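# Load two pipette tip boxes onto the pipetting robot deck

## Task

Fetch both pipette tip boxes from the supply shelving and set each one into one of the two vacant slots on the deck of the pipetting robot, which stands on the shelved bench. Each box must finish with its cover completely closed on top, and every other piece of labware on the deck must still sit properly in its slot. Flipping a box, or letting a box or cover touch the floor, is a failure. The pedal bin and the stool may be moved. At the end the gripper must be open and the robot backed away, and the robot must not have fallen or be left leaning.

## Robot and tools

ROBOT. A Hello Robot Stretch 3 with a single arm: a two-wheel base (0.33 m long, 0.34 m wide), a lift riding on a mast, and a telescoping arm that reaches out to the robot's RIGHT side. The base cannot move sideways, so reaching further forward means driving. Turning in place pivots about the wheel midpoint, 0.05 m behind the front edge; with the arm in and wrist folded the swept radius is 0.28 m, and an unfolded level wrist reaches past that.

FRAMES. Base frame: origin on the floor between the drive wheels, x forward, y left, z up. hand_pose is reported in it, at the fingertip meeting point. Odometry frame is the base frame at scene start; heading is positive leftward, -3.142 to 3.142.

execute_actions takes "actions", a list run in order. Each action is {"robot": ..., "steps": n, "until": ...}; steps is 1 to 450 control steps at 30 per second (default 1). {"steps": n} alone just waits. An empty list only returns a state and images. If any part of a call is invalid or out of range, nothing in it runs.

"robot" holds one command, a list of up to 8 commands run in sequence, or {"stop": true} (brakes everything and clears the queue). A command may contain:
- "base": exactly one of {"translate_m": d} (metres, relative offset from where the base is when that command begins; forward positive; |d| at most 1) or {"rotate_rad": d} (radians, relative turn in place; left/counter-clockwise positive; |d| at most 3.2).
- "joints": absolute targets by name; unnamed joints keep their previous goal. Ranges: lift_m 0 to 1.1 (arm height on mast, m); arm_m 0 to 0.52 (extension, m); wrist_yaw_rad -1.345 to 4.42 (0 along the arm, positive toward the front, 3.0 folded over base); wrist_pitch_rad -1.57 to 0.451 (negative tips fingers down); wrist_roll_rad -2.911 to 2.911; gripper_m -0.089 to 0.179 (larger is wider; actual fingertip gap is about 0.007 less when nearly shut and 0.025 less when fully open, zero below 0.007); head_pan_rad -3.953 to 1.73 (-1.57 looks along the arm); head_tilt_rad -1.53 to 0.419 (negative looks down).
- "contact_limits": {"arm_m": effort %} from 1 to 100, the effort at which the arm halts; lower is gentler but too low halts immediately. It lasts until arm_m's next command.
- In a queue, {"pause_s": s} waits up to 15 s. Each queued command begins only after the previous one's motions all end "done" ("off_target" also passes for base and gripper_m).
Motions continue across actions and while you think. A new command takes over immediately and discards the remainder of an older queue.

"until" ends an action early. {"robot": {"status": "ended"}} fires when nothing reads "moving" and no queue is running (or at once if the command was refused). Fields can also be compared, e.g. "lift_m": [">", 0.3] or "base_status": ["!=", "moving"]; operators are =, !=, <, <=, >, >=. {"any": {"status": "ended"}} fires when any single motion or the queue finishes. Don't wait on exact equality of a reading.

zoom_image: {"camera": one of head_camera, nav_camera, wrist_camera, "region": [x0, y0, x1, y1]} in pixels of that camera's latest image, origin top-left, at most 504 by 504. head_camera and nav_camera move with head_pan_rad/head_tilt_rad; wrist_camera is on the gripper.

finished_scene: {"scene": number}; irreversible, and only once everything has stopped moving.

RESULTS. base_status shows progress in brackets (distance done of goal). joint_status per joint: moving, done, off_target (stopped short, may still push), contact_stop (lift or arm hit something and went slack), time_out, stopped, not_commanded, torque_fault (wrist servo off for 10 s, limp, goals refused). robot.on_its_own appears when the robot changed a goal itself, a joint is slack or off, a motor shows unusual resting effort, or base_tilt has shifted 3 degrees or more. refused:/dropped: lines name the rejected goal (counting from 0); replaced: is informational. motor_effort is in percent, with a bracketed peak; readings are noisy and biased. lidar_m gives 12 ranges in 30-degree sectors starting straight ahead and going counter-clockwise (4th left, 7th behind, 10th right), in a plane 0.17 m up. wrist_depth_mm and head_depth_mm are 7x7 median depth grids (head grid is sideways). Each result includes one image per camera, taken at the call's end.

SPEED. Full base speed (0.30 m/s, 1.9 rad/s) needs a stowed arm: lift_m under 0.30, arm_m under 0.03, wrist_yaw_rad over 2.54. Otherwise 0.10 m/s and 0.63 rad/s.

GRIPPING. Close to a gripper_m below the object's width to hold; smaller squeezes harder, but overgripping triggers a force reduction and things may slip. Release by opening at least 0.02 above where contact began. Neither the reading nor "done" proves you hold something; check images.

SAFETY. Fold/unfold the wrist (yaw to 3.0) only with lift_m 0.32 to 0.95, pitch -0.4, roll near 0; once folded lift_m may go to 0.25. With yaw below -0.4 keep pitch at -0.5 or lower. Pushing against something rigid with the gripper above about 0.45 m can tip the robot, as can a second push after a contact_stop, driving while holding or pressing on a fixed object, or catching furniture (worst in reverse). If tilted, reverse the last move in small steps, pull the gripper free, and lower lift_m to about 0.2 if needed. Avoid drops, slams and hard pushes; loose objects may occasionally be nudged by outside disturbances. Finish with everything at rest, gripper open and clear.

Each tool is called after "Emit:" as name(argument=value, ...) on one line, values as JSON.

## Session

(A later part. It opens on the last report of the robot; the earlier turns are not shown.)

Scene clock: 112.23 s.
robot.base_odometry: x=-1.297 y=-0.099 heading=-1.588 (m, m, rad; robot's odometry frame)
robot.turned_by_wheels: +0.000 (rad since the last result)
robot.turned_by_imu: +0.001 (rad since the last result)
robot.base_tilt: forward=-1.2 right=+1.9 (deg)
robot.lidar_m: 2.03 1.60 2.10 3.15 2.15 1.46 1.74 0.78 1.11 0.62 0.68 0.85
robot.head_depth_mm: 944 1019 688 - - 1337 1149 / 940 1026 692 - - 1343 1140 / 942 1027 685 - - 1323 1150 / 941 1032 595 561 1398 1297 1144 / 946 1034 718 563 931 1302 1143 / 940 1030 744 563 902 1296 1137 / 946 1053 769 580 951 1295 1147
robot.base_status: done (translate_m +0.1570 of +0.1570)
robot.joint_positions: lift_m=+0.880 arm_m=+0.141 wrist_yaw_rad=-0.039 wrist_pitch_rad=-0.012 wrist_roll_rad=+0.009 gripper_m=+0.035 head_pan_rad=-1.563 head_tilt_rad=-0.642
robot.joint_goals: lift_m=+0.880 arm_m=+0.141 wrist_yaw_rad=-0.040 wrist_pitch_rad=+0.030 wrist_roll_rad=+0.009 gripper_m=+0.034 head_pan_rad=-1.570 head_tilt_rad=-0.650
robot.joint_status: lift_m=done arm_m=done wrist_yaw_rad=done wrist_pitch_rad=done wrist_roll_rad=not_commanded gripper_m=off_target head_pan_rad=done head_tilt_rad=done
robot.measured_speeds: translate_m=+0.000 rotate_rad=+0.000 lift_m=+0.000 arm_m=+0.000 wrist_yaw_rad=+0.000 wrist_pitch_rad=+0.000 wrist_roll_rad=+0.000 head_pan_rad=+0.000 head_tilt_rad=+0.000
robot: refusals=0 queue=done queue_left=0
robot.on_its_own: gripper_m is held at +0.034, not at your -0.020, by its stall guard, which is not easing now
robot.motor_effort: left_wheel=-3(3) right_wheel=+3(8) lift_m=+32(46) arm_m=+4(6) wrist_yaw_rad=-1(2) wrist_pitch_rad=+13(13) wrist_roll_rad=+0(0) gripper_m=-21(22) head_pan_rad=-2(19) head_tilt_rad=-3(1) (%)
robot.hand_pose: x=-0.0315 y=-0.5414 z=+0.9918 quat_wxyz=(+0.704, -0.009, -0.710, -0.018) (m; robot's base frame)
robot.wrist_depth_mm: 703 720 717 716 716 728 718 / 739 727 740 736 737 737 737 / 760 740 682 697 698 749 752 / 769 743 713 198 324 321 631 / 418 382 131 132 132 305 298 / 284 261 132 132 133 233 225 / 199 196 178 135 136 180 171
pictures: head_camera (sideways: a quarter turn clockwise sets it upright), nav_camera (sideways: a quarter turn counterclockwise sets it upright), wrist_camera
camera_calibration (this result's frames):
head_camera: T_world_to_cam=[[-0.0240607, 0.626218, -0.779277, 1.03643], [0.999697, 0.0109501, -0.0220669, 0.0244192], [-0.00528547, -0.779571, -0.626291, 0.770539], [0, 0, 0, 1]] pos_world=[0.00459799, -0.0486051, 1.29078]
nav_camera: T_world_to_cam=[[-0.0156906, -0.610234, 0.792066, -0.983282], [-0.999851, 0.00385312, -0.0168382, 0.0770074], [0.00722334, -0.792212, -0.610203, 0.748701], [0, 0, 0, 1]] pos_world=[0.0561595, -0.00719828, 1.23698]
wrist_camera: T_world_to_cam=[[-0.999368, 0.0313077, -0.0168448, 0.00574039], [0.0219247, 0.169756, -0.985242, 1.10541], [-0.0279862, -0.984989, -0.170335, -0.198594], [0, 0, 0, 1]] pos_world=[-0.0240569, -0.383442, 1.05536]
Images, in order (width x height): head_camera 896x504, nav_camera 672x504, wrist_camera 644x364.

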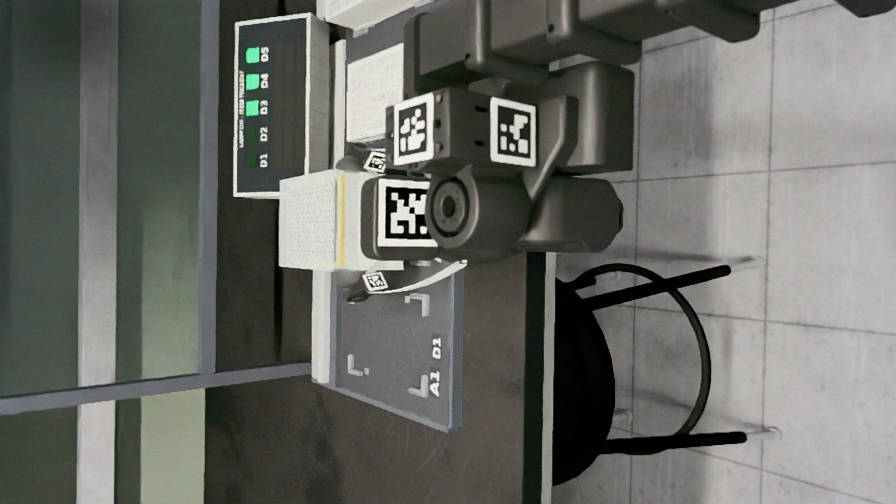

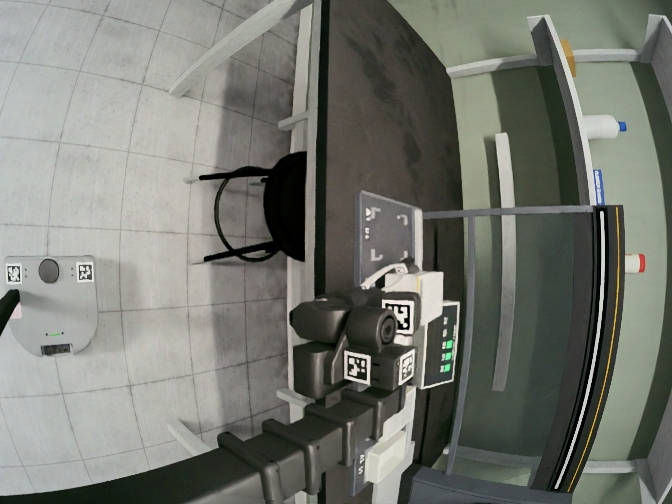

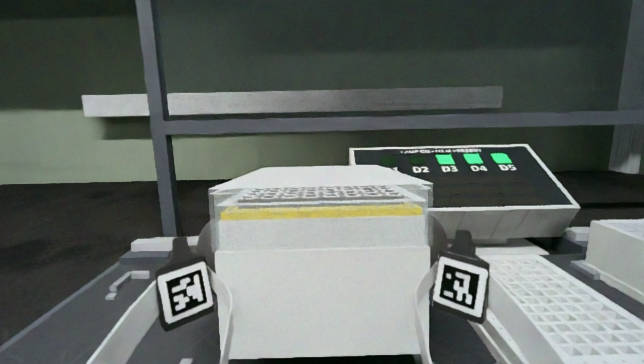

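Emit:
execute_actions(actions=[{"robot":[{"base":{"translate_m":-0.008}},{"joints":{"lift_m":0.866}}],"steps":450,"until":{"robot":{"status":"ended"}}}])

Emit:
zoom_image(camera="head_camera", region=[270, 130, 470, 330])

Scene clock: 123.57 s.
robot.base_odometry: x=-1.297 y=-0.091 heading=-1.588 (m, m, rad; robot's odometry frame)
robot.turned_by_wheels: +0.000 (rad since the last result)
robot.turned_by_imu: +0.001 (rad since the last result)
robot.base_tilt: forward=-0.9 right=+2.0 (deg)
robot.lidar_m: 2.04 1.61 2.10 3.15 2.15 1.46 1.73 0.78 1.11 0.62 0.68 0.86
robot.head_depth_mm: 941 1026 690 592 - 1342 1152 / 940 1023 693 607 - 1329 1146 / 940 1029 688 - - 1328 1141 / 943 1030 631 565 1475 1301 1150 / 947 1033 719 562 931 1294 1147 / 941 1029 742 561 902 1299 1146 / 953 1050 770 581 949 1308 1144
robot.base_status: done (translate_m -0.0080 of -0.0080)
robot.joint_positions: lift_m=+0.866 arm_m=+0.141 wrist_yaw_rad=-0.039 wrist_pitch_rad=-0.012 wrist_roll_rad=+0.009 gripper_m=+0.035 head_pan_rad=-1.563 head_tilt_rad=-0.642
robot.joint_goals: lift_m=+0.866 arm_m=+0.141 wrist_yaw_rad=-0.040 wrist_pitch_rad=+0.030 wrist_roll_rad=+0.009 gripper_m=+0.034 head_pan_rad=-1.570 head_tilt_rad=-0.650
robot.joint_status: lift_m=done arm_m=done wrist_yaw_rad=done wrist_pitch_rad=done wrist_roll_rad=not_commanded gripper_m=off_target head_pan_rad=done head_tilt_rad=done
robot.measured_speeds: translate_m=+0.000 rotate_rad=+0.000 lift_m=+0.000 arm_m=+0.000 wrist_yaw_rad=+0.000 wrist_pitch_rad=+0.000 wrist_roll_rad=+0.000 head_pan_rad=+0.000 head_tilt_rad=+0.000
robot: refusals=0 queue=done queue_left=0
robot.on_its_own: gripper_m is held at +0.034, not at your -0.020, by its stall guard, which is not easing now
robot.motor_effort: left_wheel=-2(7) right_wheel=+3(8) lift_m=+32(32) arm_m=+5(4) wrist_yaw_rad=-1(1) wrist_pitch_rad=+13(13) wrist_roll_rad=+0(0) gripper_m=-22(21) head_pan_rad=-2(2) head_tilt_rad=-2(2) (%)
robot.hand_pose: x=-0.0315 y=-0.5414 z=+0.9778 quat_wxyz=(+0.704, -0.009, -0.710, -0.018) (m; robot's base frame)
robot.wrist_depth_mm: 707 712 707 721 713 725 718 / 745 692 727 725 739 730 721 / 745 743 759 743 360 361 740 / 701 589 651 197 304 303 577 / 374 340 132 132 132 306 246 / 233 231 132 132 133 203 202 / 177 171 159 135 136 161 146
pictures: head_camera (sideways: a quarter turn clockwise sets it upright), nav_camera (sideways: a quarter turn counterclockwise sets it upright), wrist_camera
camera_calibration (this result's frames):
head_camera: T_world_to_cam=[[-0.0240607, 0.626218, -0.779277, 1.03643], [0.999697, 0.0109502, -0.0220669, 0.0244192], [-0.00528538, -0.779571, -0.626291, 0.770539], [0, 0, 0, 1]] pos_world=[0.004598, -0.0486051, 1.29078]
nav_camera: T_world_to_cam=[[-0.0156906, -0.610234, 0.792066, -0.983282], [-0.999851, 0.003853, -0.0168382, 0.0770074], [0.00722343, -0.792212, -0.610203, 0.748701], [0, 0, 0, 1]] pos_world=[0.0561595, -0.00719827, 1.23698]
wrist_camera: T_world_to_cam=[[-0.999362, 0.0314962, -0.0168446, 0.00555824], [0.0219559, 0.169729, -0.985246, 1.09161], [-0.0281725, -0.984987, -0.170313, -0.201006], [0, 0, 0, 1]] pos_world=[-0.0240753, -0.383441, 1.04136]
Images, in order (width x height): head_camera 896x504, nav_camera 672x504, wrist_camera 644x364.

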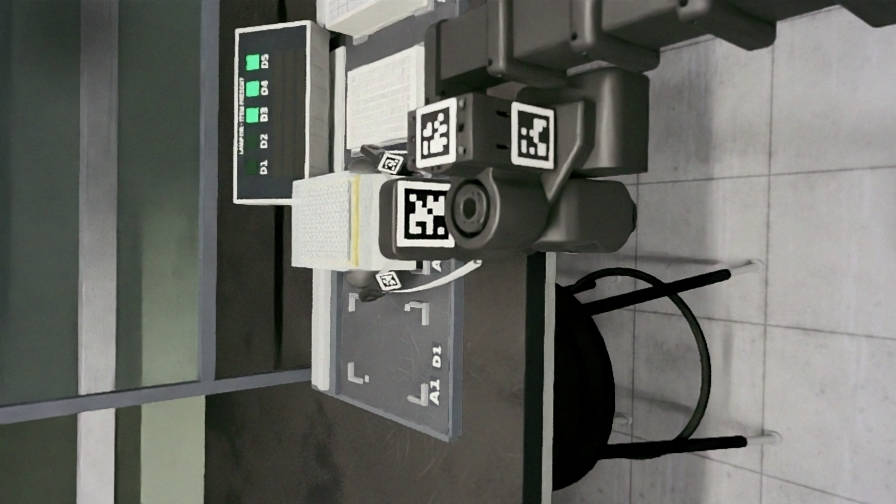

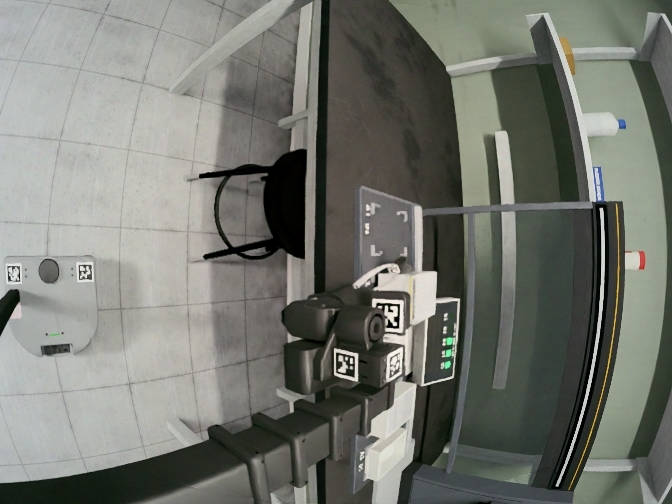

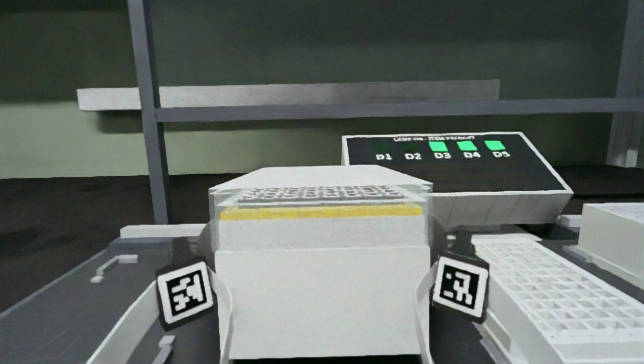

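Region (270, 130, 470, 330) of head_camera's 896x504 image, scaled by 2.520, with more detail than that image has.

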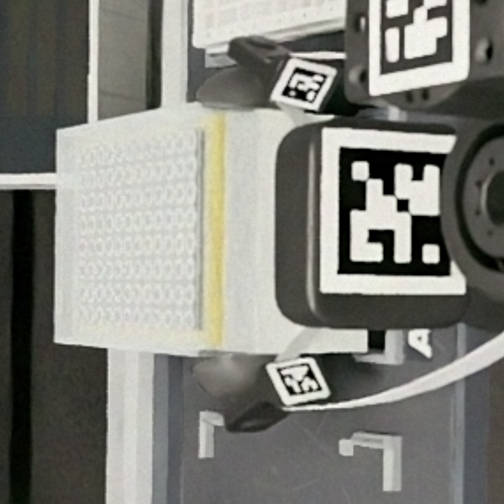

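Emit:
zoom_image(camera="head_camera", region=[390, 250, 450, 290])

Region (390, 250, 450, 290) of head_camera's 896x504 image, scaled by 8.400, with more detail than that image has.

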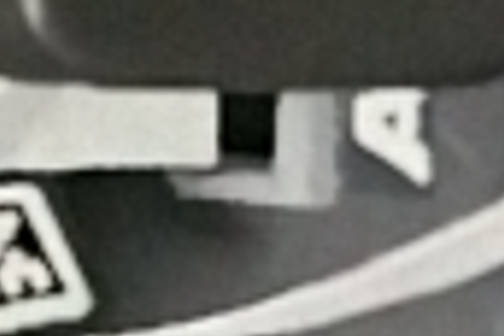

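Emit:
execute_actions(actions=[{"robot":[{"base":{"translate_m":-0.0015}},{"joints":{"lift_m":0.857}},{"joints":{"arm_m":0.143},"contact_limits":{"arm_m":12}}],"steps":450,"until":{"robot":{"status":"ended"}}},{"robot":[{"joints":{"lift_m":0.848,"wrist_pitch_rad":0.0}},{"pause_s":0.3}],"steps":450,"until":{"robot":{"status":"ended"}}}])

Emit:
zoom_image(camera="head_camera", region=[270, 130, 470, 330])

Scene clock: 133.77 s.
robot.base_odometry: x=-1.297 y=-0.090 heading=-1.588 (m, m, rad; robot's odometry frame)
robot.turned_by_wheels: +0.000 (rad since the last result)
robot.turned_by_imu: +0.001 (rad since the last result)
robot.base_tilt: forward=-1.1 right=+2.0 (deg)
robot.lidar_m: 2.04 1.61 2.11 3.14 2.14 1.46 1.73 0.78 1.11 0.62 0.68 0.86
robot.head_depth_mm: 946 1023 692 584 - - 1134 / 946 1021 690 586 - 1320 1151 / 942 1026 693 569 - 1332 1145 / 941 1031 708 562 1462 1307 1145 / 944 1034 718 562 932 1301 1147 / 941 1030 740 563 901 1309 1146 / 951 1058 768 580 936 1295 1147
robot.base_status: done (translate_m -0.0015 of -0.0015)
robot.joint_positions: lift_m=+0.848 arm_m=+0.143 wrist_yaw_rad=-0.040 wrist_pitch_rad=+0.006 wrist_roll_rad=+0.009 gripper_m=+0.035 head_pan_rad=-1.563 head_tilt_rad=-0.642
robot.joint_goals: lift_m=+0.848 arm_m=+0.143 wrist_yaw_rad=-0.040 wrist_pitch_rad=+0.000 wrist_roll_rad=+0.009 gripper_m=+0.034 head_pan_rad=-1.570 head_tilt_rad=-0.650
robot.joint_status: lift_m=done arm_m=done wrist_yaw_rad=done wrist_pitch_rad=done wrist_roll_rad=not_commanded gripper_m=off_target head_pan_rad=done head_tilt_rad=done
robot.measured_speeds: translate_m=+0.000 rotate_rad=+0.000 lift_m=+0.000 arm_m=+0.000 wrist_yaw_rad=+0.000 wrist_pitch_rad=+0.000 wrist_roll_rad=+0.000 head_pan_rad=+0.000 head_tilt_rad=+0.000
robot: refusals=0 queue=done queue_left=0
robot.on_its_own: gripper_m is held at +0.034, not at your -0.020, by its stall guard, which is not easing now
robot.motor_effort: left_wheel=-2(7) right_wheel=+3(6) lift_m=+27(32) arm_m=+3(2) wrist_yaw_rad=+0(1) wrist_pitch_rad=-1(14) wrist_roll_rad=+0(0) gripper_m=-21(22) head_pan_rad=-2(2) head_tilt_rad=-3(4) (%)
robot.contact_limits: arm_m 12 (drawing in: default 32, maximum 52; extending or still: default 43, maximum 70)
robot.hand_pose: x=-0.0316 y=-0.5439 z=+0.9644 quat_wxyz=(+0.704, -0.016, -0.710, -0.012) (m; robot's base frame)
robot.wrist_depth_mm: 709 714 720 715 725 717 709 / 734 686 727 722 737 736 737 / 747 765 755 747 354 354 746 / 691 561 635 178 290 299 552 / 351 290 131 131 131 251 233 / 210 208 132 133 133 175 170 / 158 152 138 136 136 142 139
pictures: head_camera (sideways: a quarter turn clockwise sets it upright), nav_camera (sideways: a quarter turn counterclockwise sets it upright), wrist_camera
camera_calibration (this result's frames):
head_camera: T_world_to_cam=[[-0.0240607, 0.626218, -0.779277, 1.03643], [0.999697, 0.0109502, -0.0220669, 0.0244192], [-0.00528538, -0.779571, -0.626291, 0.770539], [0, 0, 0, 1]] pos_world=[0.004598, -0.0486051, 1.29078]
nav_camera: T_world_to_cam=[[-0.0156906, -0.610234, 0.792066, -0.983282], [-0.999851, 0.003853, -0.0168382, 0.0770074], [0.00722343, -0.792212, -0.610203, 0.748701], [0, 0, 0, 1]] pos_world=[0.0561595, -0.00719827, 1.23698]
wrist_camera: T_world_to_cam=[[-0.999369, 0.0313326, -0.0167068, 0.00514084], [0.0212972, 0.152429, -0.988085, 1.07221], [-0.0284126, -0.987818, -0.153001, -0.224021], [0, 0, 0, 1]] pos_world=[-0.0240625, -0.38489, 1.02524]
Images, in order (width x height): head_camera 896x504, nav_camera 672x504, wrist_camera 644x364.

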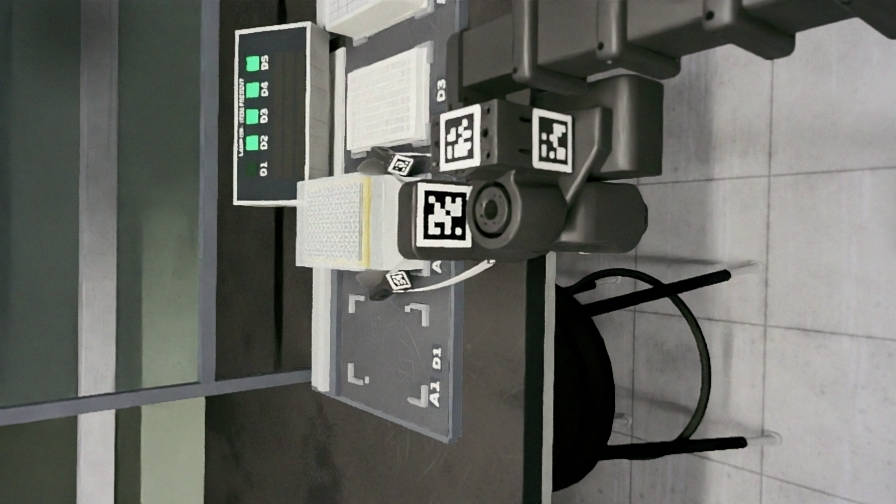

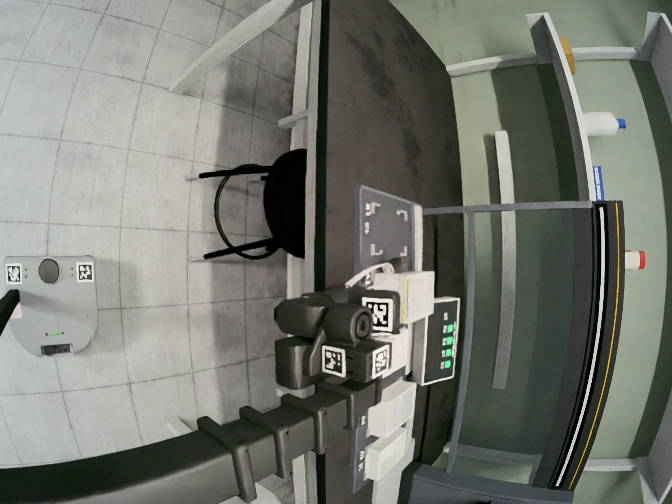

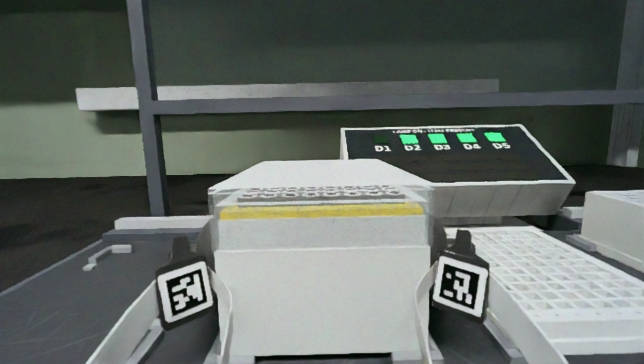

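Region (270, 130, 470, 330) of head_camera's 896x504 image, scaled by 2.520, with more detail than that image has.

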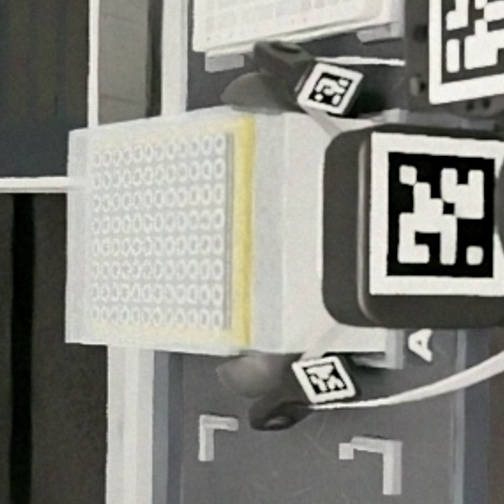

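Emit:
execute_actions(actions=[{"robot":[{"joints":{"gripper_m":0.118}},{"pause_s":0.3},{"joints":{"lift_m":0.853}},{"joints":{"arm_m":0.04}}],"steps":450,"until":{"robot":{"status":"ended"}}}])

Scene clock: 142.57 s.
robot.base_odometry: x=-1.297 y=-0.090 heading=-1.588 (m, m, rad; robot's odometry frame)
robot.turned_by_wheels: +0.000 (rad since the last result)
robot.turned_by_imu: +0.001 (rad since the last result)
robot.base_tilt: forward=-1.0 right=+1.9 (deg)
robot.lidar_m: 2.04 1.61 2.10 3.15 2.15 1.45 1.73 0.78 1.11 0.62 0.68 0.86
robot.head_depth_mm: 938 1022 689 566 547 - - / 944 1028 691 563 512 - - / 941 1029 684 564 - - 1104 / 946 1027 706 563 1463 1282 1123 / 944 1033 716 564 933 1301 1147 / 936 1033 740 563 904 1297 1144 / 950 1060 769 581 933 1301 1140
robot.base_status: done (translate_m -0.0015 of -0.0015)
robot.joint_positions: lift_m=+0.853 arm_m=+0.040 wrist_yaw_rad=-0.040 wrist_pitch_rad=-0.016 wrist_roll_rad=+0.009 gripper_m=+0.118 head_pan_rad=-1.563 head_tilt_rad=-0.642
robot.joint_goals: lift_m=+0.853 arm_m=+0.040 wrist_yaw_rad=-0.040 wrist_pitch_rad=+0.000 wrist_roll_rad=+0.009 gripper_m=+0.118 head_pan_rad=-1.570 head_tilt_rad=-0.650
robot.joint_status: lift_m=done arm_m=done wrist_yaw_rad=done wrist_pitch_rad=done wrist_roll_rad=not_commanded gripper_m=done head_pan_rad=done head_tilt_rad=done
robot.measured_speeds: translate_m=+0.000 rotate_rad=+0.000 lift_m=+0.000 arm_m=+0.000 wrist_yaw_rad=+0.000 wrist_pitch_rad=+0.000 wrist_roll_rad=+0.000 head_pan_rad=+0.000 head_tilt_rad=+0.000
robot: refusals=0 queue=done queue_left=0
robot.motor_effort: left_wheel=-2(2) right_wheel=+4(3) lift_m=+45(47) arm_m=-6(4) wrist_yaw_rad=+0(1) wrist_pitch_rad=+5(6) wrist_roll_rad=+0(0) gripper_m=+0(85) head_pan_rad=-1(1) head_tilt_rad=-3(3) (%)
robot.hand_pose: x=-0.0316 y=-0.4409 z=+0.9633 quat_wxyz=(+0.704, -0.008, -0.710, -0.020) (m; robot's base frame)
robot.wrist_depth_mm: 807 806 800 799 803 812 802 / 816 804 812 814 813 824 807 / 840 848 839 852 435 850 865 / 615 594 470 231 392 385 273 / 336 322 288 236 257 263 239 / 204 216 201 200 201 204 202 / 182 165 172 169 168 160 166
pictures: head_camera (sideways: a quarter turn clockwise sets it upright), nav_camera (sideways: a quarter turn counterclockwise sets it upright), wrist_camera
camera_calibration (this result's frames):
head_camera: T_world_to_cam=[[-0.0240607, 0.62622, -0.779275, 1.03642], [0.999697, 0.0109502, -0.0220668, 0.0244191], [-0.00528549, -0.779569, -0.626294, 0.770542], [0, 0, 0, 1]] pos_world=[0.00459799, -0.048605, 1.29078]
nav_camera: T_world_to_cam=[[-0.0156906, -0.610236, 0.792064, -0.983279], [-0.999851, 0.00385317, -0.0168382, 0.0770074], [0.00722332, -0.79221, -0.610206, 0.748705], [0, 0, 0, 1]] pos_world=[0.0561595, -0.00719806, 1.23698]
wrist_camera: T_world_to_cam=[[-0.999356, 0.0316809, -0.0168741, 0.00223476], [0.0221219, 0.173396, -0.984604, 1.06135], [-0.0282673, -0.984343, -0.173985, -0.100716], [0, 0, 0, 1]] pos_world=[-0.0240926, -0.283243, 1.02752]
Images, in order (width x height): head_camera 896x504, nav_camera 672x504, wrist_camera 644x364.

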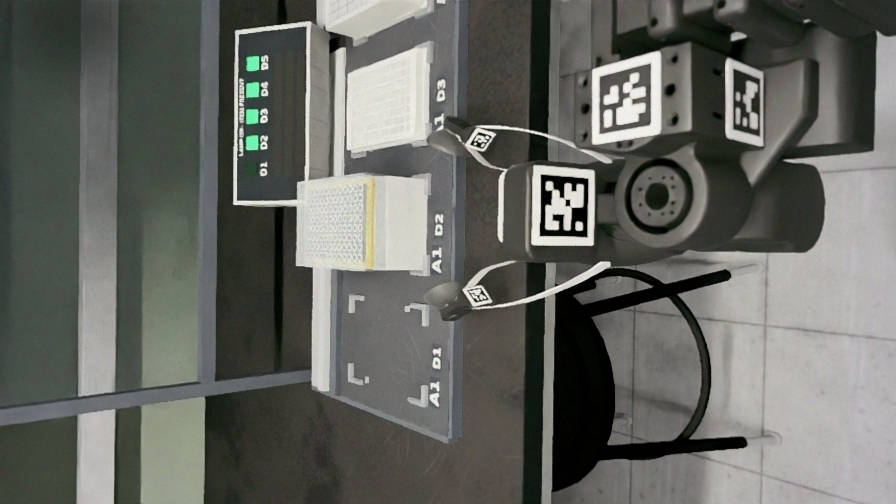

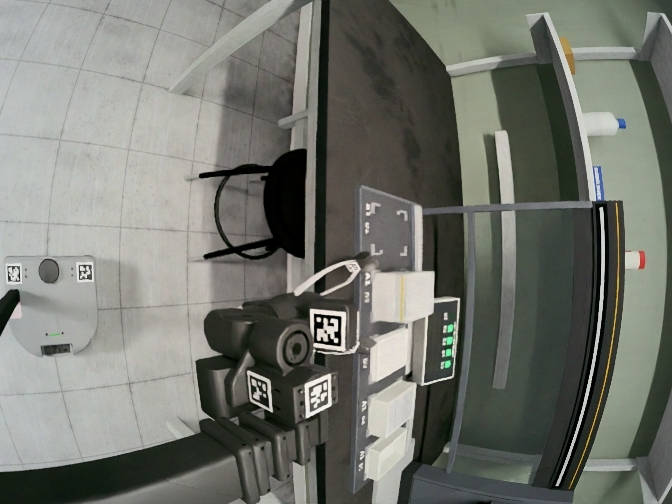

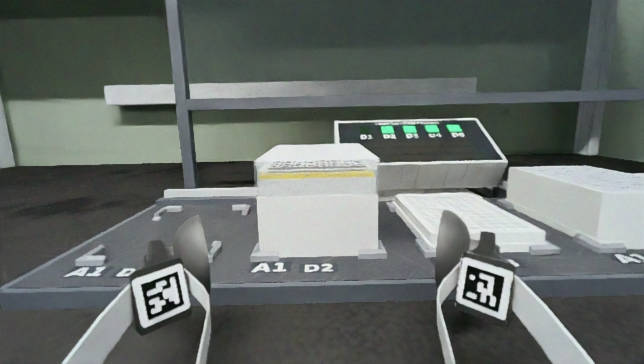

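Emit:
execute_actions(actions=[{"robot":[{"joints":{"arm_m":0.0,"lift_m":0.88}},{"base":{"rotate_rad":-0.978},"joints":{"wrist_yaw_rad":0.0,"gripper_m":0.17}},{"base":{"translate_m":-0.65},"joints":{"lift_m":0.55,"wrist_pitch_rad":-0.28,"head_tilt_rad":-0.7}},{"base":{"translate_m":-0.639}},{"base":{"rotate_rad":-0.557}},{"joints":{"arm_m":0.15}}],"steps":450,"until":{"robot":{"status":"ended"}}},{"steps":400,"until":{"robot":{"status":"ended"}}}])

Scene clock: 175.63 s.
robot.base_odometry: x=-0.215 y=+0.612 heading=-3.122 (m, m, rad; robot's odometry frame)
robot.turned_by_wheels: -1.535 (rad since the last result)
robot.turned_by_imu: -1.544 (rad since the last result)
robot.base_tilt: forward=-1.1 right=+2.1 (deg)
robot.lidar_m: 1.49 1.98 2.86 2.19 2.30 2.14 2.09 0.79 0.89 0.72 0.51 1.48
robot.head_depth_mm: 722 742 562 1068 899 1174 1127 / 727 596 561 1070 902 1203 - / 752 783 561 1064 900 - 1106 / 753 784 559 1003 925 1192 1118 / 757 783 558 1066 899 1172 1115 / 734 710 556 795 818 1024 1130 / 531 535 521 594 1467 1292 1124
robot.base_status: done (rotate_rad -0.5568 of -0.5570)
robot.joint_positions: lift_m=+0.550 arm_m=+0.150 wrist_yaw_rad=-0.001 wrist_pitch_rad=-0.294 wrist_roll_rad=+0.009 gripper_m=+0.170 head_pan_rad=-1.563 head_tilt_rad=-0.691
robot.joint_goals: lift_m=+0.550 arm_m=+0.150 wrist_yaw_rad=+0.000 wrist_pitch_rad=-0.280 wrist_roll_rad=+0.009 gripper_m=+0.170 head_pan_rad=-1.570 head_tilt_rad=-0.700
robot.joint_status: lift_m=done arm_m=done wrist_yaw_rad=done wrist_pitch_rad=done wrist_roll_rad=not_commanded gripper_m=done head_pan_rad=done head_tilt_rad=done
robot.measured_speeds: translate_m=+0.000 rotate_rad=+0.000 lift_m=+0.000 arm_m=+0.000 wrist_yaw_rad=+0.000 wrist_pitch_rad=+0.000 wrist_roll_rad=+0.000 head_pan_rad=+0.000 head_tilt_rad=+0.000
robot: refusals=0 queue=done queue_left=0
robot.motor_effort: left_wheel=+4(9) right_wheel=-4(9) lift_m=+30(47) arm_m=+5(2) wrist_yaw_rad=+0(2) wrist_pitch_rad=+4(4) wrist_roll_rad=+0(0) gripper_m=+0(86) head_pan_rad=-3(2) head_tilt_rad=-3(9) (%)
robot.hand_pose: x=-0.0217 y=-0.5329 z=+0.5916 quat_wxyz=(+0.697, +0.103, -0.702, -0.105) (m; robot's base frame)
robot.wrist_depth_mm: 252 355 466 458 459 457 452 / 253 354 497 493 486 486 481 / 253 353 501 303 490 487 478 / 253 332 352 298 344 342 338 / 252 278 270 267 267 275 262 / 231 220 219 217 216 215 213 / - 185 184 183 182 180 175
pictures: head_camera (sideways: a quarter turn clockwise sets it upright), nav_camera (sideways: a quarter turn counterclockwise sets it upright), wrist_camera
camera_calibration (this result's frames):
head_camera: T_world_to_cam=[[-0.0243039, 0.663899, -0.747427, 0.994912], [0.999689, 0.0119594, -0.0218837, 0.0241793], [-0.00558977, -0.747726, -0.663984, 0.819571], [0, 0, 0, 1]] pos_world=[0.00458963, -0.0479963, 1.28833]
nav_camera: T_world_to_cam=[[-0.0154412, -0.648563, 0.761004, -0.942794], [-0.999857, 0.00474505, -0.0162437, 0.0762324], [0.00692409, -0.761146, -0.648544, 0.798578], [0, 0, 0, 1]] pos_world=[0.0561342, -0.00398922, 1.23662]
wrist_camera: T_world_to_cam=[[-0.99983, -0.00184361, -0.0183485, -0.00827649], [0.0156877, 0.43798, -0.898848, 0.801225], [0.0096934, -0.898983, -0.437877, -0.0531731], [0, 0, 0, 1]] pos_world=[-0.020329, -0.398738, 0.696744]
Images, in order (width x height): head_camera 896x504, nav_camera 672x504, wrist_camera 644x364.

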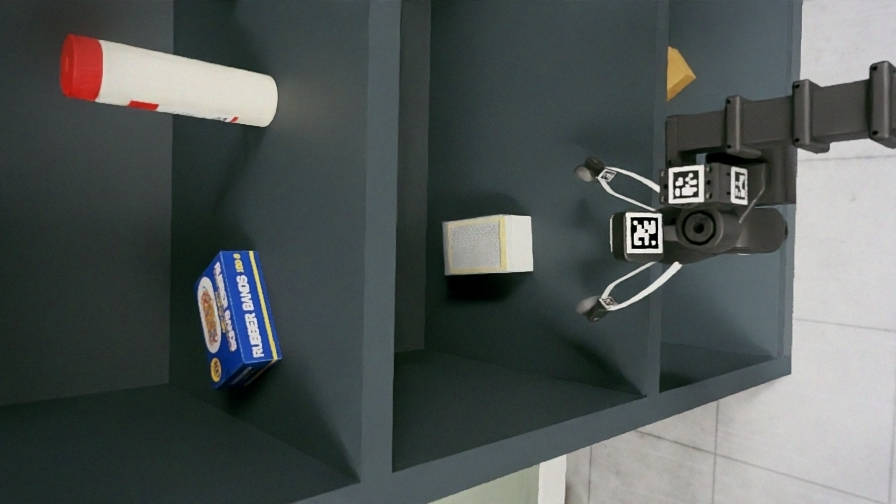

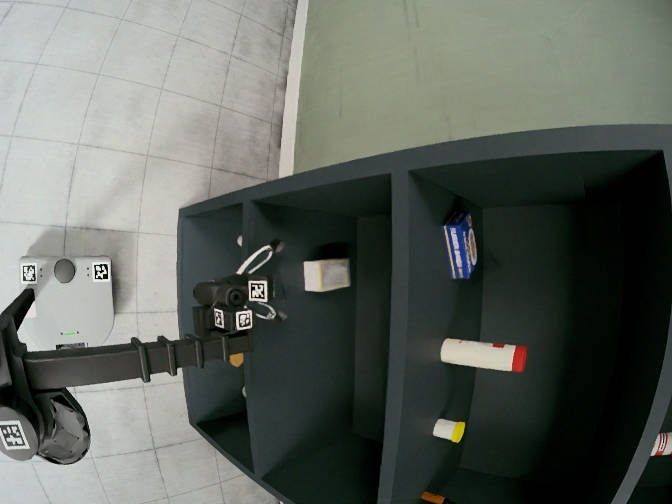

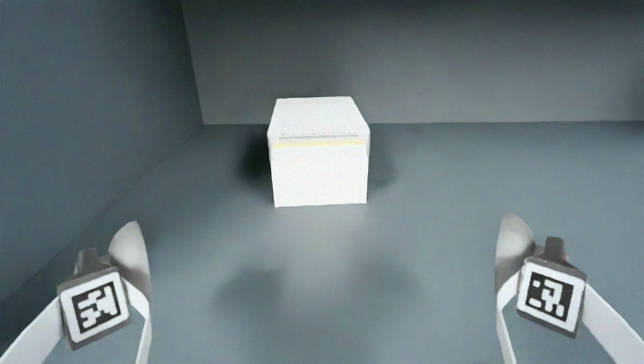

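Emit:
execute_actions(actions=[{"robot":[{"base":{"translate_m":-0.006},"joints":{"wrist_yaw_rad":0.06,"lift_m":0.521,"arm_m":0.2}},{"joints":{"arm_m":0.305}}],"steps":450,"until":{"robot":{"status":"ended"}}}])

Scene clock: 183.00 s.
robot.base_odometry: x=-0.209 y=+0.612 heading=-3.123 (m, m, rad; robot's odometry frame)
robot.turned_by_wheels: +0.000 (rad since the last result)
robot.turned_by_imu: +0.001 (rad since the last result)
robot.base_tilt: forward=-1.0 right=+2.0 (deg)
robot.lidar_m: 1.49 2.11 2.87 2.18 2.31 2.13 2.08 0.79 0.89 0.75 0.51 1.48
robot.head_depth_mm: 735 745 560 1073 904 1179 1121 / 725 590 561 1064 901 1197 1126 / 753 785 559 1066 953 1224 1130 / 755 784 559 1033 911 1189 1124 / 756 780 558 1063 900 1188 1120 / 734 730 558 825 836 1057 1122 / 547 551 524 603 1461 1297 1126
robot.base_status: done (translate_m -0.0060 of -0.0060)
robot.joint_positions: lift_m=+0.521 arm_m=+0.305 wrist_yaw_rad=+0.059 wrist_pitch_rad=-0.294 wrist_roll_rad=+0.009 gripper_m=+0.170 head_pan_rad=-1.563 head_tilt_rad=-0.691
robot.joint_goals: lift_m=+0.521 arm_m=+0.305 wrist_yaw_rad=+0.060 wrist_pitch_rad=-0.280 wrist_roll_rad=+0.009 gripper_m=+0.170 head_pan_rad=-1.570 head_tilt_rad=-0.700
robot.joint_status: lift_m=done arm_m=done wrist_yaw_rad=done wrist_pitch_rad=done wrist_roll_rad=not_commanded gripper_m=done head_pan_rad=done head_tilt_rad=done
robot.measured_speeds: translate_m=+0.000 rotate_rad=+0.000 lift_m=+0.000 arm_m=+0.000 wrist_yaw_rad=+0.000 wrist_pitch_rad=+0.000 wrist_roll_rad=+0.000 head_pan_rad=+0.000 head_tilt_rad=+0.000
robot: refusals=0 queue=done queue_left=0
robot.motor_effort: left_wheel=+4(7) right_wheel=-3(8) lift_m=+31(31) arm_m=+4(9) wrist_yaw_rad=+1(1) wrist_pitch_rad=+5(5) wrist_roll_rad=+0(0) gripper_m=+0(0) head_pan_rad=-2(3) head_tilt_rad=-4(3) (%)
robot.hand_pose: x=-0.0075 y=-0.6875 z=+0.5626 quat_wxyz=(+0.699, +0.124, -0.699, -0.084) (m; robot's base frame)
robot.wrist_depth_mm: 230 316 336 327 319 313 308 / 232 317 358 350 344 332 328 / 232 321 382 209 361 353 344 / 235 284 271 147 165 278 274 / 221 228 204 139 139 224 215 / 188 180 167 151 153 176 174 / - 151 150 150 149 148 143
pictures: head_camera (sideways: a quarter turn clockwise sets it upright), nav_camera (sideways: a quarter turn counterclockwise sets it upright), wrist_camera
camera_calibration (this result's frames):
head_camera: T_world_to_cam=[[-0.0243035, 0.6639, -0.747427, 0.994912], [0.999689, 0.0119589, -0.0218837, 0.0241793], [-0.00559013, -0.747726, -0.663984, 0.819571], [0, 0, 0, 1]] pos_world=[0.00458961, -0.0479963, 1.28833]
nav_camera: T_world_to_cam=[[-0.0154415, -0.648564, 0.761004, -0.942794], [-0.999857, 0.00474553, -0.0162437, 0.0762324], [0.00692372, -0.761146, -0.648544, 0.798578], [0, 0, 0, 1]] pos_world=[0.0561342, -0.00398922, 1.23662]
wrist_camera: T_world_to_cam=[[-0.997939, -0.0614828, -0.0183488, -0.035869], [-0.0104775, 0.438289, -0.898773, 0.842571], [0.0633012, -0.896729, -0.43803, -0.202963], [0, 0, 0, 1]] pos_world=[-0.0141193, -0.553498, 0.667718]
Images, in order (width x height): head_camera 896x504, nav_camera 672x504, wrist_camera 644x364.

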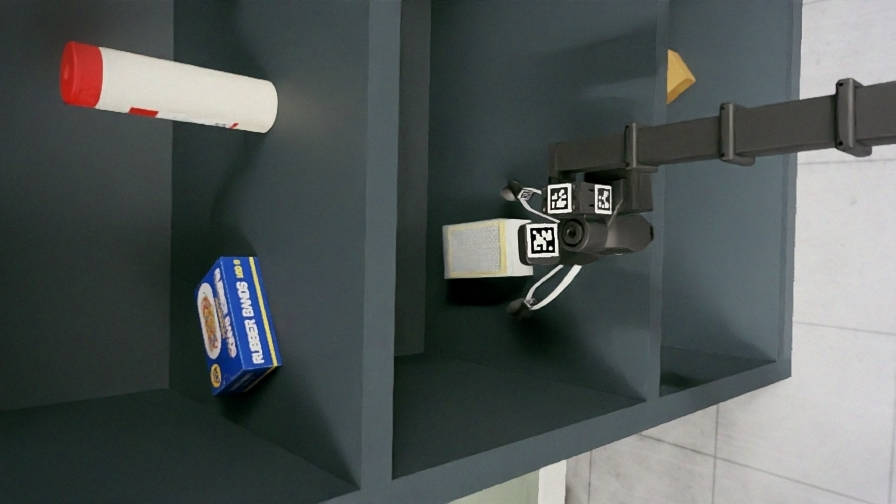

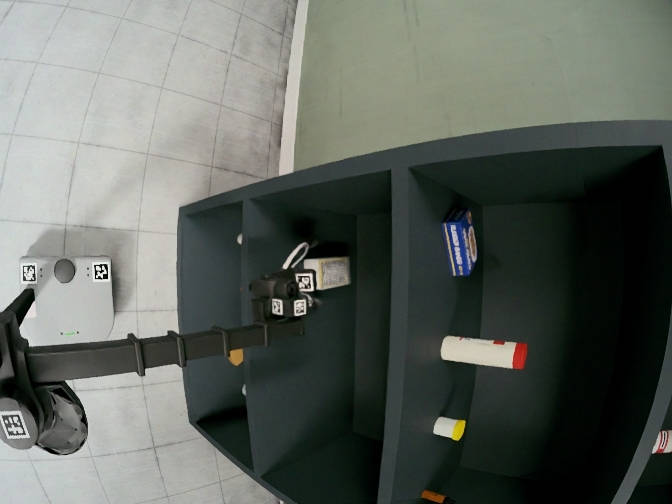

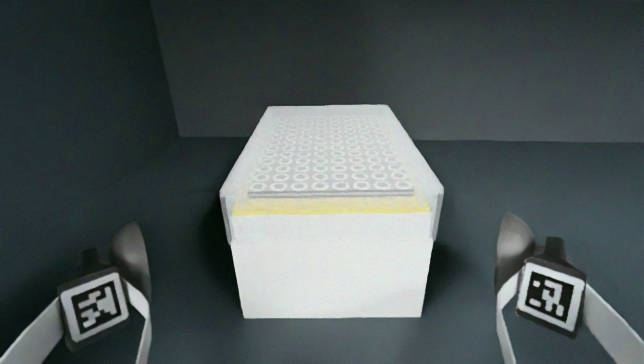

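Emit:
execute_actions(actions=[{"robot":[{"joints":{"arm_m":0.33}},{"joints":{"gripper_m":-0.02}},{"pause_s":0.3},{"joints":{"lift_m":0.56}},{"joints":{"wrist_pitch_rad":-0.12}},{"joints":{"wrist_pitch_rad":0.03}},{"base":{"translate_m":-0.12},"joints":{"arm_m":0.0,"wrist_yaw_rad":-0.04}}],"steps":450,"until":{"robot":{"status":"ended"}}}])

Scene clock: 196.47 s.
robot.base_odometry: x=-0.090 y=+0.615 heading=-3.123 (m, m, rad; robot's odometry frame)
robot.turned_by_wheels: +0.000 (rad since the last result)
robot.turned_by_imu: +0.002 (rad since the last result)
robot.base_tilt: forward=-1.0 right=+2.0 (deg)
robot.lidar_m: 1.62 1.98 2.25 2.19 2.31 2.01 1.97 0.69 0.75 0.74 0.57 1.47
robot.head_depth_mm: 749 783 561 1063 902 1170 1125 / 750 785 560 1069 902 1173 1126 / 727 706 559 1069 876 1176 1121 / 730 702 560 1064 856 1196 1122 / 755 778 559 1065 900 1195 1123 / 752 782 559 1059 903 1168 1124 / 756 779 557 890 856 978 1124
robot.base_status: done (translate_m -0.1200 of -0.1200)
robot.joint_positions: lift_m=+0.560 arm_m=+0.000 wrist_yaw_rad=-0.040 wrist_pitch_rad=-0.013 wrist_roll_rad=+0.009 gripper_m=+0.015 head_pan_rad=-1.563 head_tilt_rad=-0.691
robot.joint_goals: lift_m=+0.560 arm_m=+0.000 wrist_yaw_rad=-0.040 wrist_pitch_rad=+0.030 wrist_roll_rad=+0.009 gripper_m=+0.014 head_pan_rad=-1.570 head_tilt_rad=-0.700
robot.joint_status: lift_m=done arm_m=done wrist_yaw_rad=done wrist_pitch_rad=done wrist_roll_rad=not_commanded gripper_m=off_target head_pan_rad=done head_tilt_rad=done
robot.measured_speeds: translate_m=+0.000 rotate_rad=+0.000 lift_m=+0.000 arm_m=+0.000 wrist_yaw_rad=+0.000 wrist_pitch_rad=+0.000 wrist_roll_rad=+0.000 head_pan_rad=+0.000 head_tilt_rad=+0.000
robot: refusals=0 queue=done queue_left=0
robot.on_its_own: gripper_m is held at +0.014, not at your -0.020, by its stall guard, which is still easing
robot.motor_effort: left_wheel=+4(5) right_wheel=-3(12) lift_m=+46(49) arm_m=-6(3) wrist_yaw_rad=+0(4) wrist_pitch_rad=+13(12) wrist_roll_rad=+0(0) gripper_m=-27(100) head_pan_rad=-3(3) head_tilt_rad=-3(4) (%)
robot.hand_pose: x=-0.0316 y=-0.4010 z=+0.6710 quat_wxyz=(+0.704, -0.009, -0.710, -0.019) (m; robot's base frame)
robot.wrist_depth_mm: 424 601 617 612 612 607 568 / 422 617 627 636 632 628 578 / 419 613 653 642 643 647 577 / 419 610 657 163 662 669 575 / 417 531 131 130 130 548 524 / 383 407 132 133 132 393 375 / 310 306 279 138 271 294 294
pictures: head_camera (sideways: a quarter turn clockwise sets it upright), nav_camera (sideways: a quarter turn counterclockwise sets it upright), wrist_camera
camera_calibration (this result's frames):
head_camera: T_world_to_cam=[[-0.0243039, 0.66391, -0.747418, 0.9949], [0.999689, 0.0119596, -0.0218836, 0.0241792], [-0.00558993, -0.747717, -0.663994, 0.819584], [0, 0, 0, 1]] pos_world=[0.00458962, -0.0479961, 1.28833]
nav_camera: T_world_to_cam=[[-0.0154412, -0.648574, 0.760995, -0.942782], [-0.999857, 0.0047454, -0.0162436, 0.0762322], [0.00692393, -0.761137, -0.648554, 0.798592], [0, 0, 0, 1]] pos_world=[0.0561342, -0.00398831, 1.23662]
wrist_camera: T_world_to_cam=[[-0.999348, 0.0319244, -0.0168524, -0.00395712], [0.0220636, 0.17066, -0.985083, 0.765807], [-0.0285722, -0.984813, -0.171254, -0.11431], [0, 0, 0, 1]] pos_world=[-0.0241171, -0.24314, 0.73474]
Images, in order (width x height): head_camera 896x504, nav_camera 672x504, wrist_camera 644x364.

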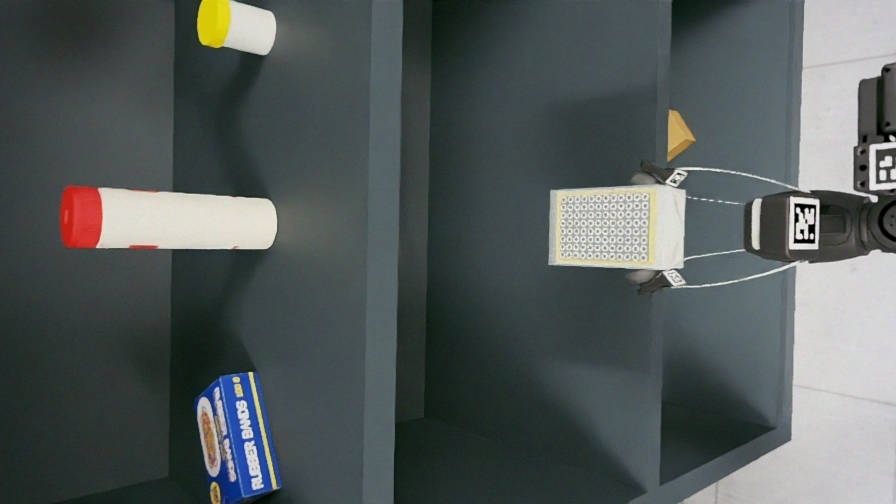

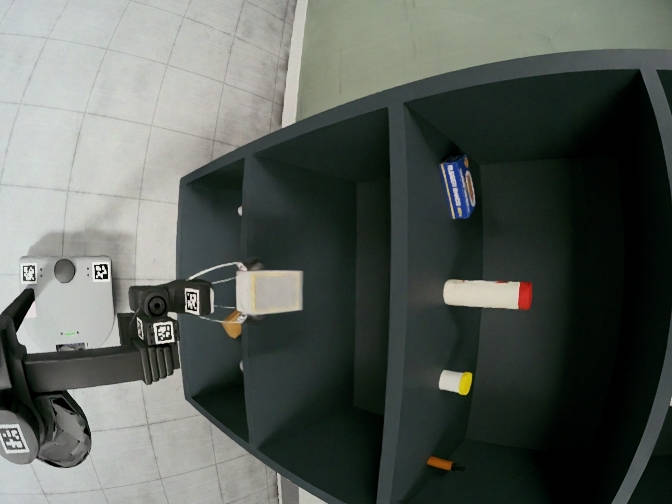

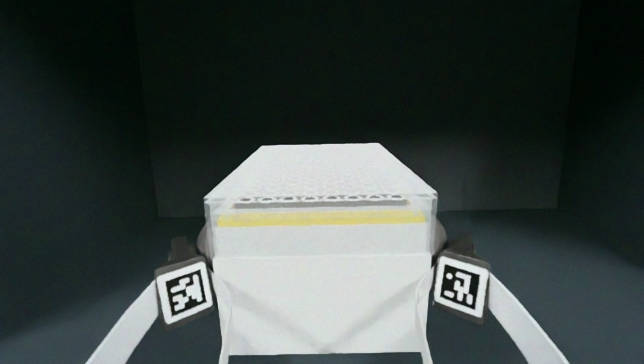

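Emit:
execute_actions(actions=[{"robot":[{"base":{"rotate_rad":0.580}},{"base":{"translate_m":0.15}},{"base":{"translate_m":0.7},"joints":{"lift_m":0.96,"head_tilt_rad":-0.65}},{"base":{"translate_m":0.615}},{"base":{"rotate_rad":0.955}},{"joints":{"arm_m":0.141}},{"joints":{"lift_m":0.88}}],"steps":450,"until":{"robot":{"status":"ended"}}},{"steps":450,"until":{"robot":{"status":"ended"}}}])

Emit:
zoom_image(camera="head_camera", region=[370, 240, 460, 300])

Scene clock: 225.03 s.
robot.base_odometry: x=-1.300 y=-0.211 heading=-1.588 (m, m, rad; robot's odometry frame)
robot.turned_by_wheels: +1.535 (rad since the last result)
robot.turned_by_imu: +1.551 (rad since the last result)
robot.base_tilt: forward=-1.1 right=+2.0 (deg)
robot.lidar_m: 1.92 1.50 1.92 3.15 2.16 1.55 1.85 0.88 1.12 0.62 0.63 0.76
robot.head_depth_mm: 937 1031 682 - - 1325 1140 / 946 1028 600 - - 1318 1142 / 946 1030 657 - - 1323 1149 / 939 966 591 560 921 1288 1138 / 948 1039 750 572 909 1321 1137 / 954 1037 752 571 959 1295 1136 / 961 1040 749 570 1473 1313 1138
robot.base_status: done (rotate_rad +0.9549 of +0.9550)
robot.joint_positions: lift_m=+0.880 arm_m=+0.141 wrist_yaw_rad=-0.040 wrist_pitch_rad=-0.012 wrist_roll_rad=+0.009 gripper_m=+0.035 head_pan_rad=-1.563 head_tilt_rad=-0.655
robot.joint_goals: lift_m=+0.880 arm_m=+0.141 wrist_yaw_rad=-0.040 wrist_pitch_rad=+0.030 wrist_roll_rad=+0.009 gripper_m=+0.034 head_pan_rad=-1.570 head_tilt_rad=-0.650
robot.joint_status: lift_m=done arm_m=done wrist_yaw_rad=done wrist_pitch_rad=done wrist_roll_rad=not_commanded gripper_m=off_target head_pan_rad=done head_tilt_rad=done
robot.measured_speeds: translate_m=+0.000 rotate_rad=+0.000 lift_m=+0.000 arm_m=+0.000 wrist_yaw_rad=+0.000 wrist_pitch_rad=+0.000 wrist_roll_rad=+0.000 head_pan_rad=+0.000 head_tilt_rad=+0.000
robot: refusals=0 queue=done queue_left=0
robot.on_its_own: gripper_m is held at +0.034, not at your -0.020, by its stall guard, which is not easing now
robot.motor_effort: left_wheel=-2(8) right_wheel=+3(9) lift_m=+32(48) arm_m=+4(8) wrist_yaw_rad=+0(0) wrist_pitch_rad=+13(13) wrist_roll_rad=+0(0) gripper_m=-21(28) head_pan_rad=-2(3) head_tilt_rad=+3(8) (%)
robot.hand_pose: x=-0.0316 y=-0.5414 z=+0.9918 quat_wxyz=(+0.704, -0.010, -0.710, -0.019) (m; robot's base frame)
robot.wrist_depth_mm: 713 713 714 711 711 719 717 / 732 738 735 736 732 725 736 / 745 753 746 691 758 751 760 / 761 763 626 196 597 323 321 / 416 414 132 131 132 174 173 / 286 283 132 132 132 142 141 / 218 215 136 135 136 154 143
pictures: head_camera (sideways: a quarter turn clockwise sets it upright), nav_camera (sideways: a quarter turn counterclockwise sets it upright), wrist_camera
camera_calibration (this result's frames):
head_camera: T_world_to_cam=[[-0.0240712, 0.636587, -0.770829, 1.02541], [0.999695, 0.0111347, -0.0220225, 0.024361], [-0.00543624, -0.771125, -0.636661, 0.784029], [0, 0, 0, 1]] pos_world=[0.00459146, -0.0484519, 1.29012]
nav_camera: T_world_to_cam=[[-0.0156771, -0.620771, 0.783835, -0.972553], [-0.999852, 0.00418753, -0.0166811, 0.0768026], [0.00707281, -0.783981, -0.620745, 0.762416], [0, 0, 0, 1]] pos_world=[0.056152, -0.00633488, 1.23687]
wrist_camera: T_world_to_cam=[[-0.999349, 0.0319107, -0.0168478, 0.00591608], [0.0220307, 0.169762, -0.985239, 1.10541], [-0.0285795, -0.984968, -0.170355, -0.19858], [0, 0, 0, 1]] pos_world=[-0.0241161, -0.383441, 1.05537]
Images, in order (width x height): head_camera 896x504, nav_camera 672x504, wrist_camera 644x364.

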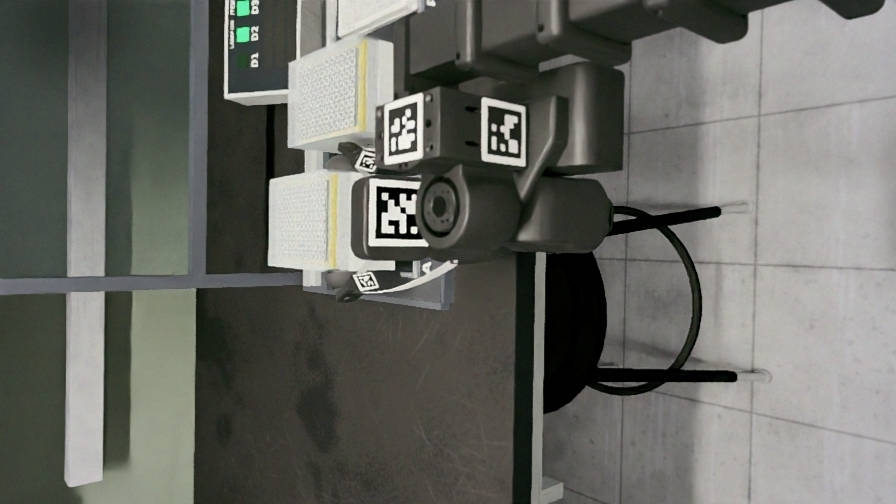

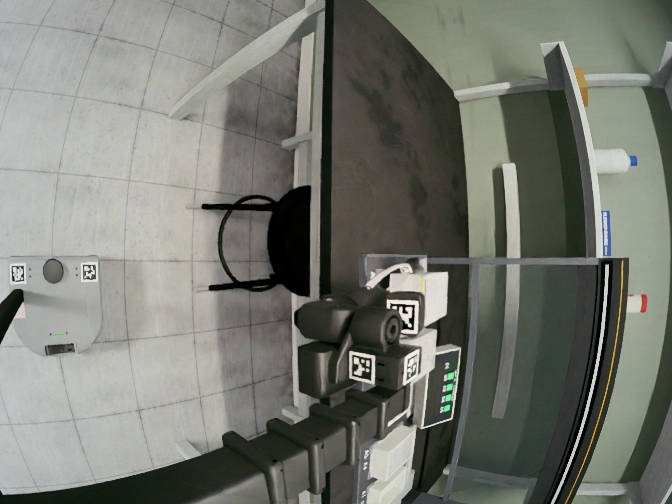

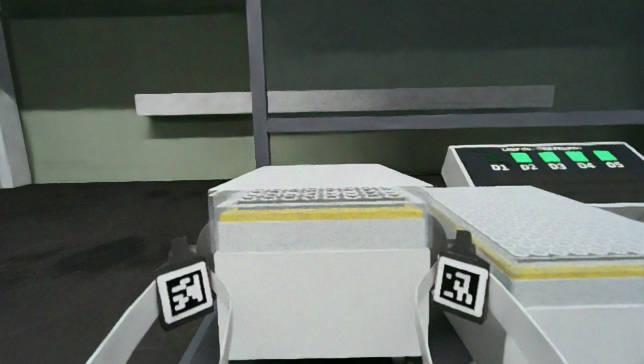

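Region (370, 240, 460, 300) of head_camera's 896x504 image, scaled by 5.600, with more detail than that image has.

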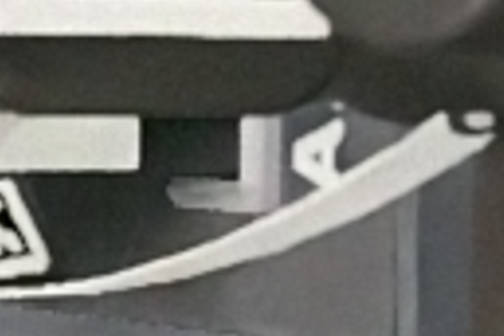

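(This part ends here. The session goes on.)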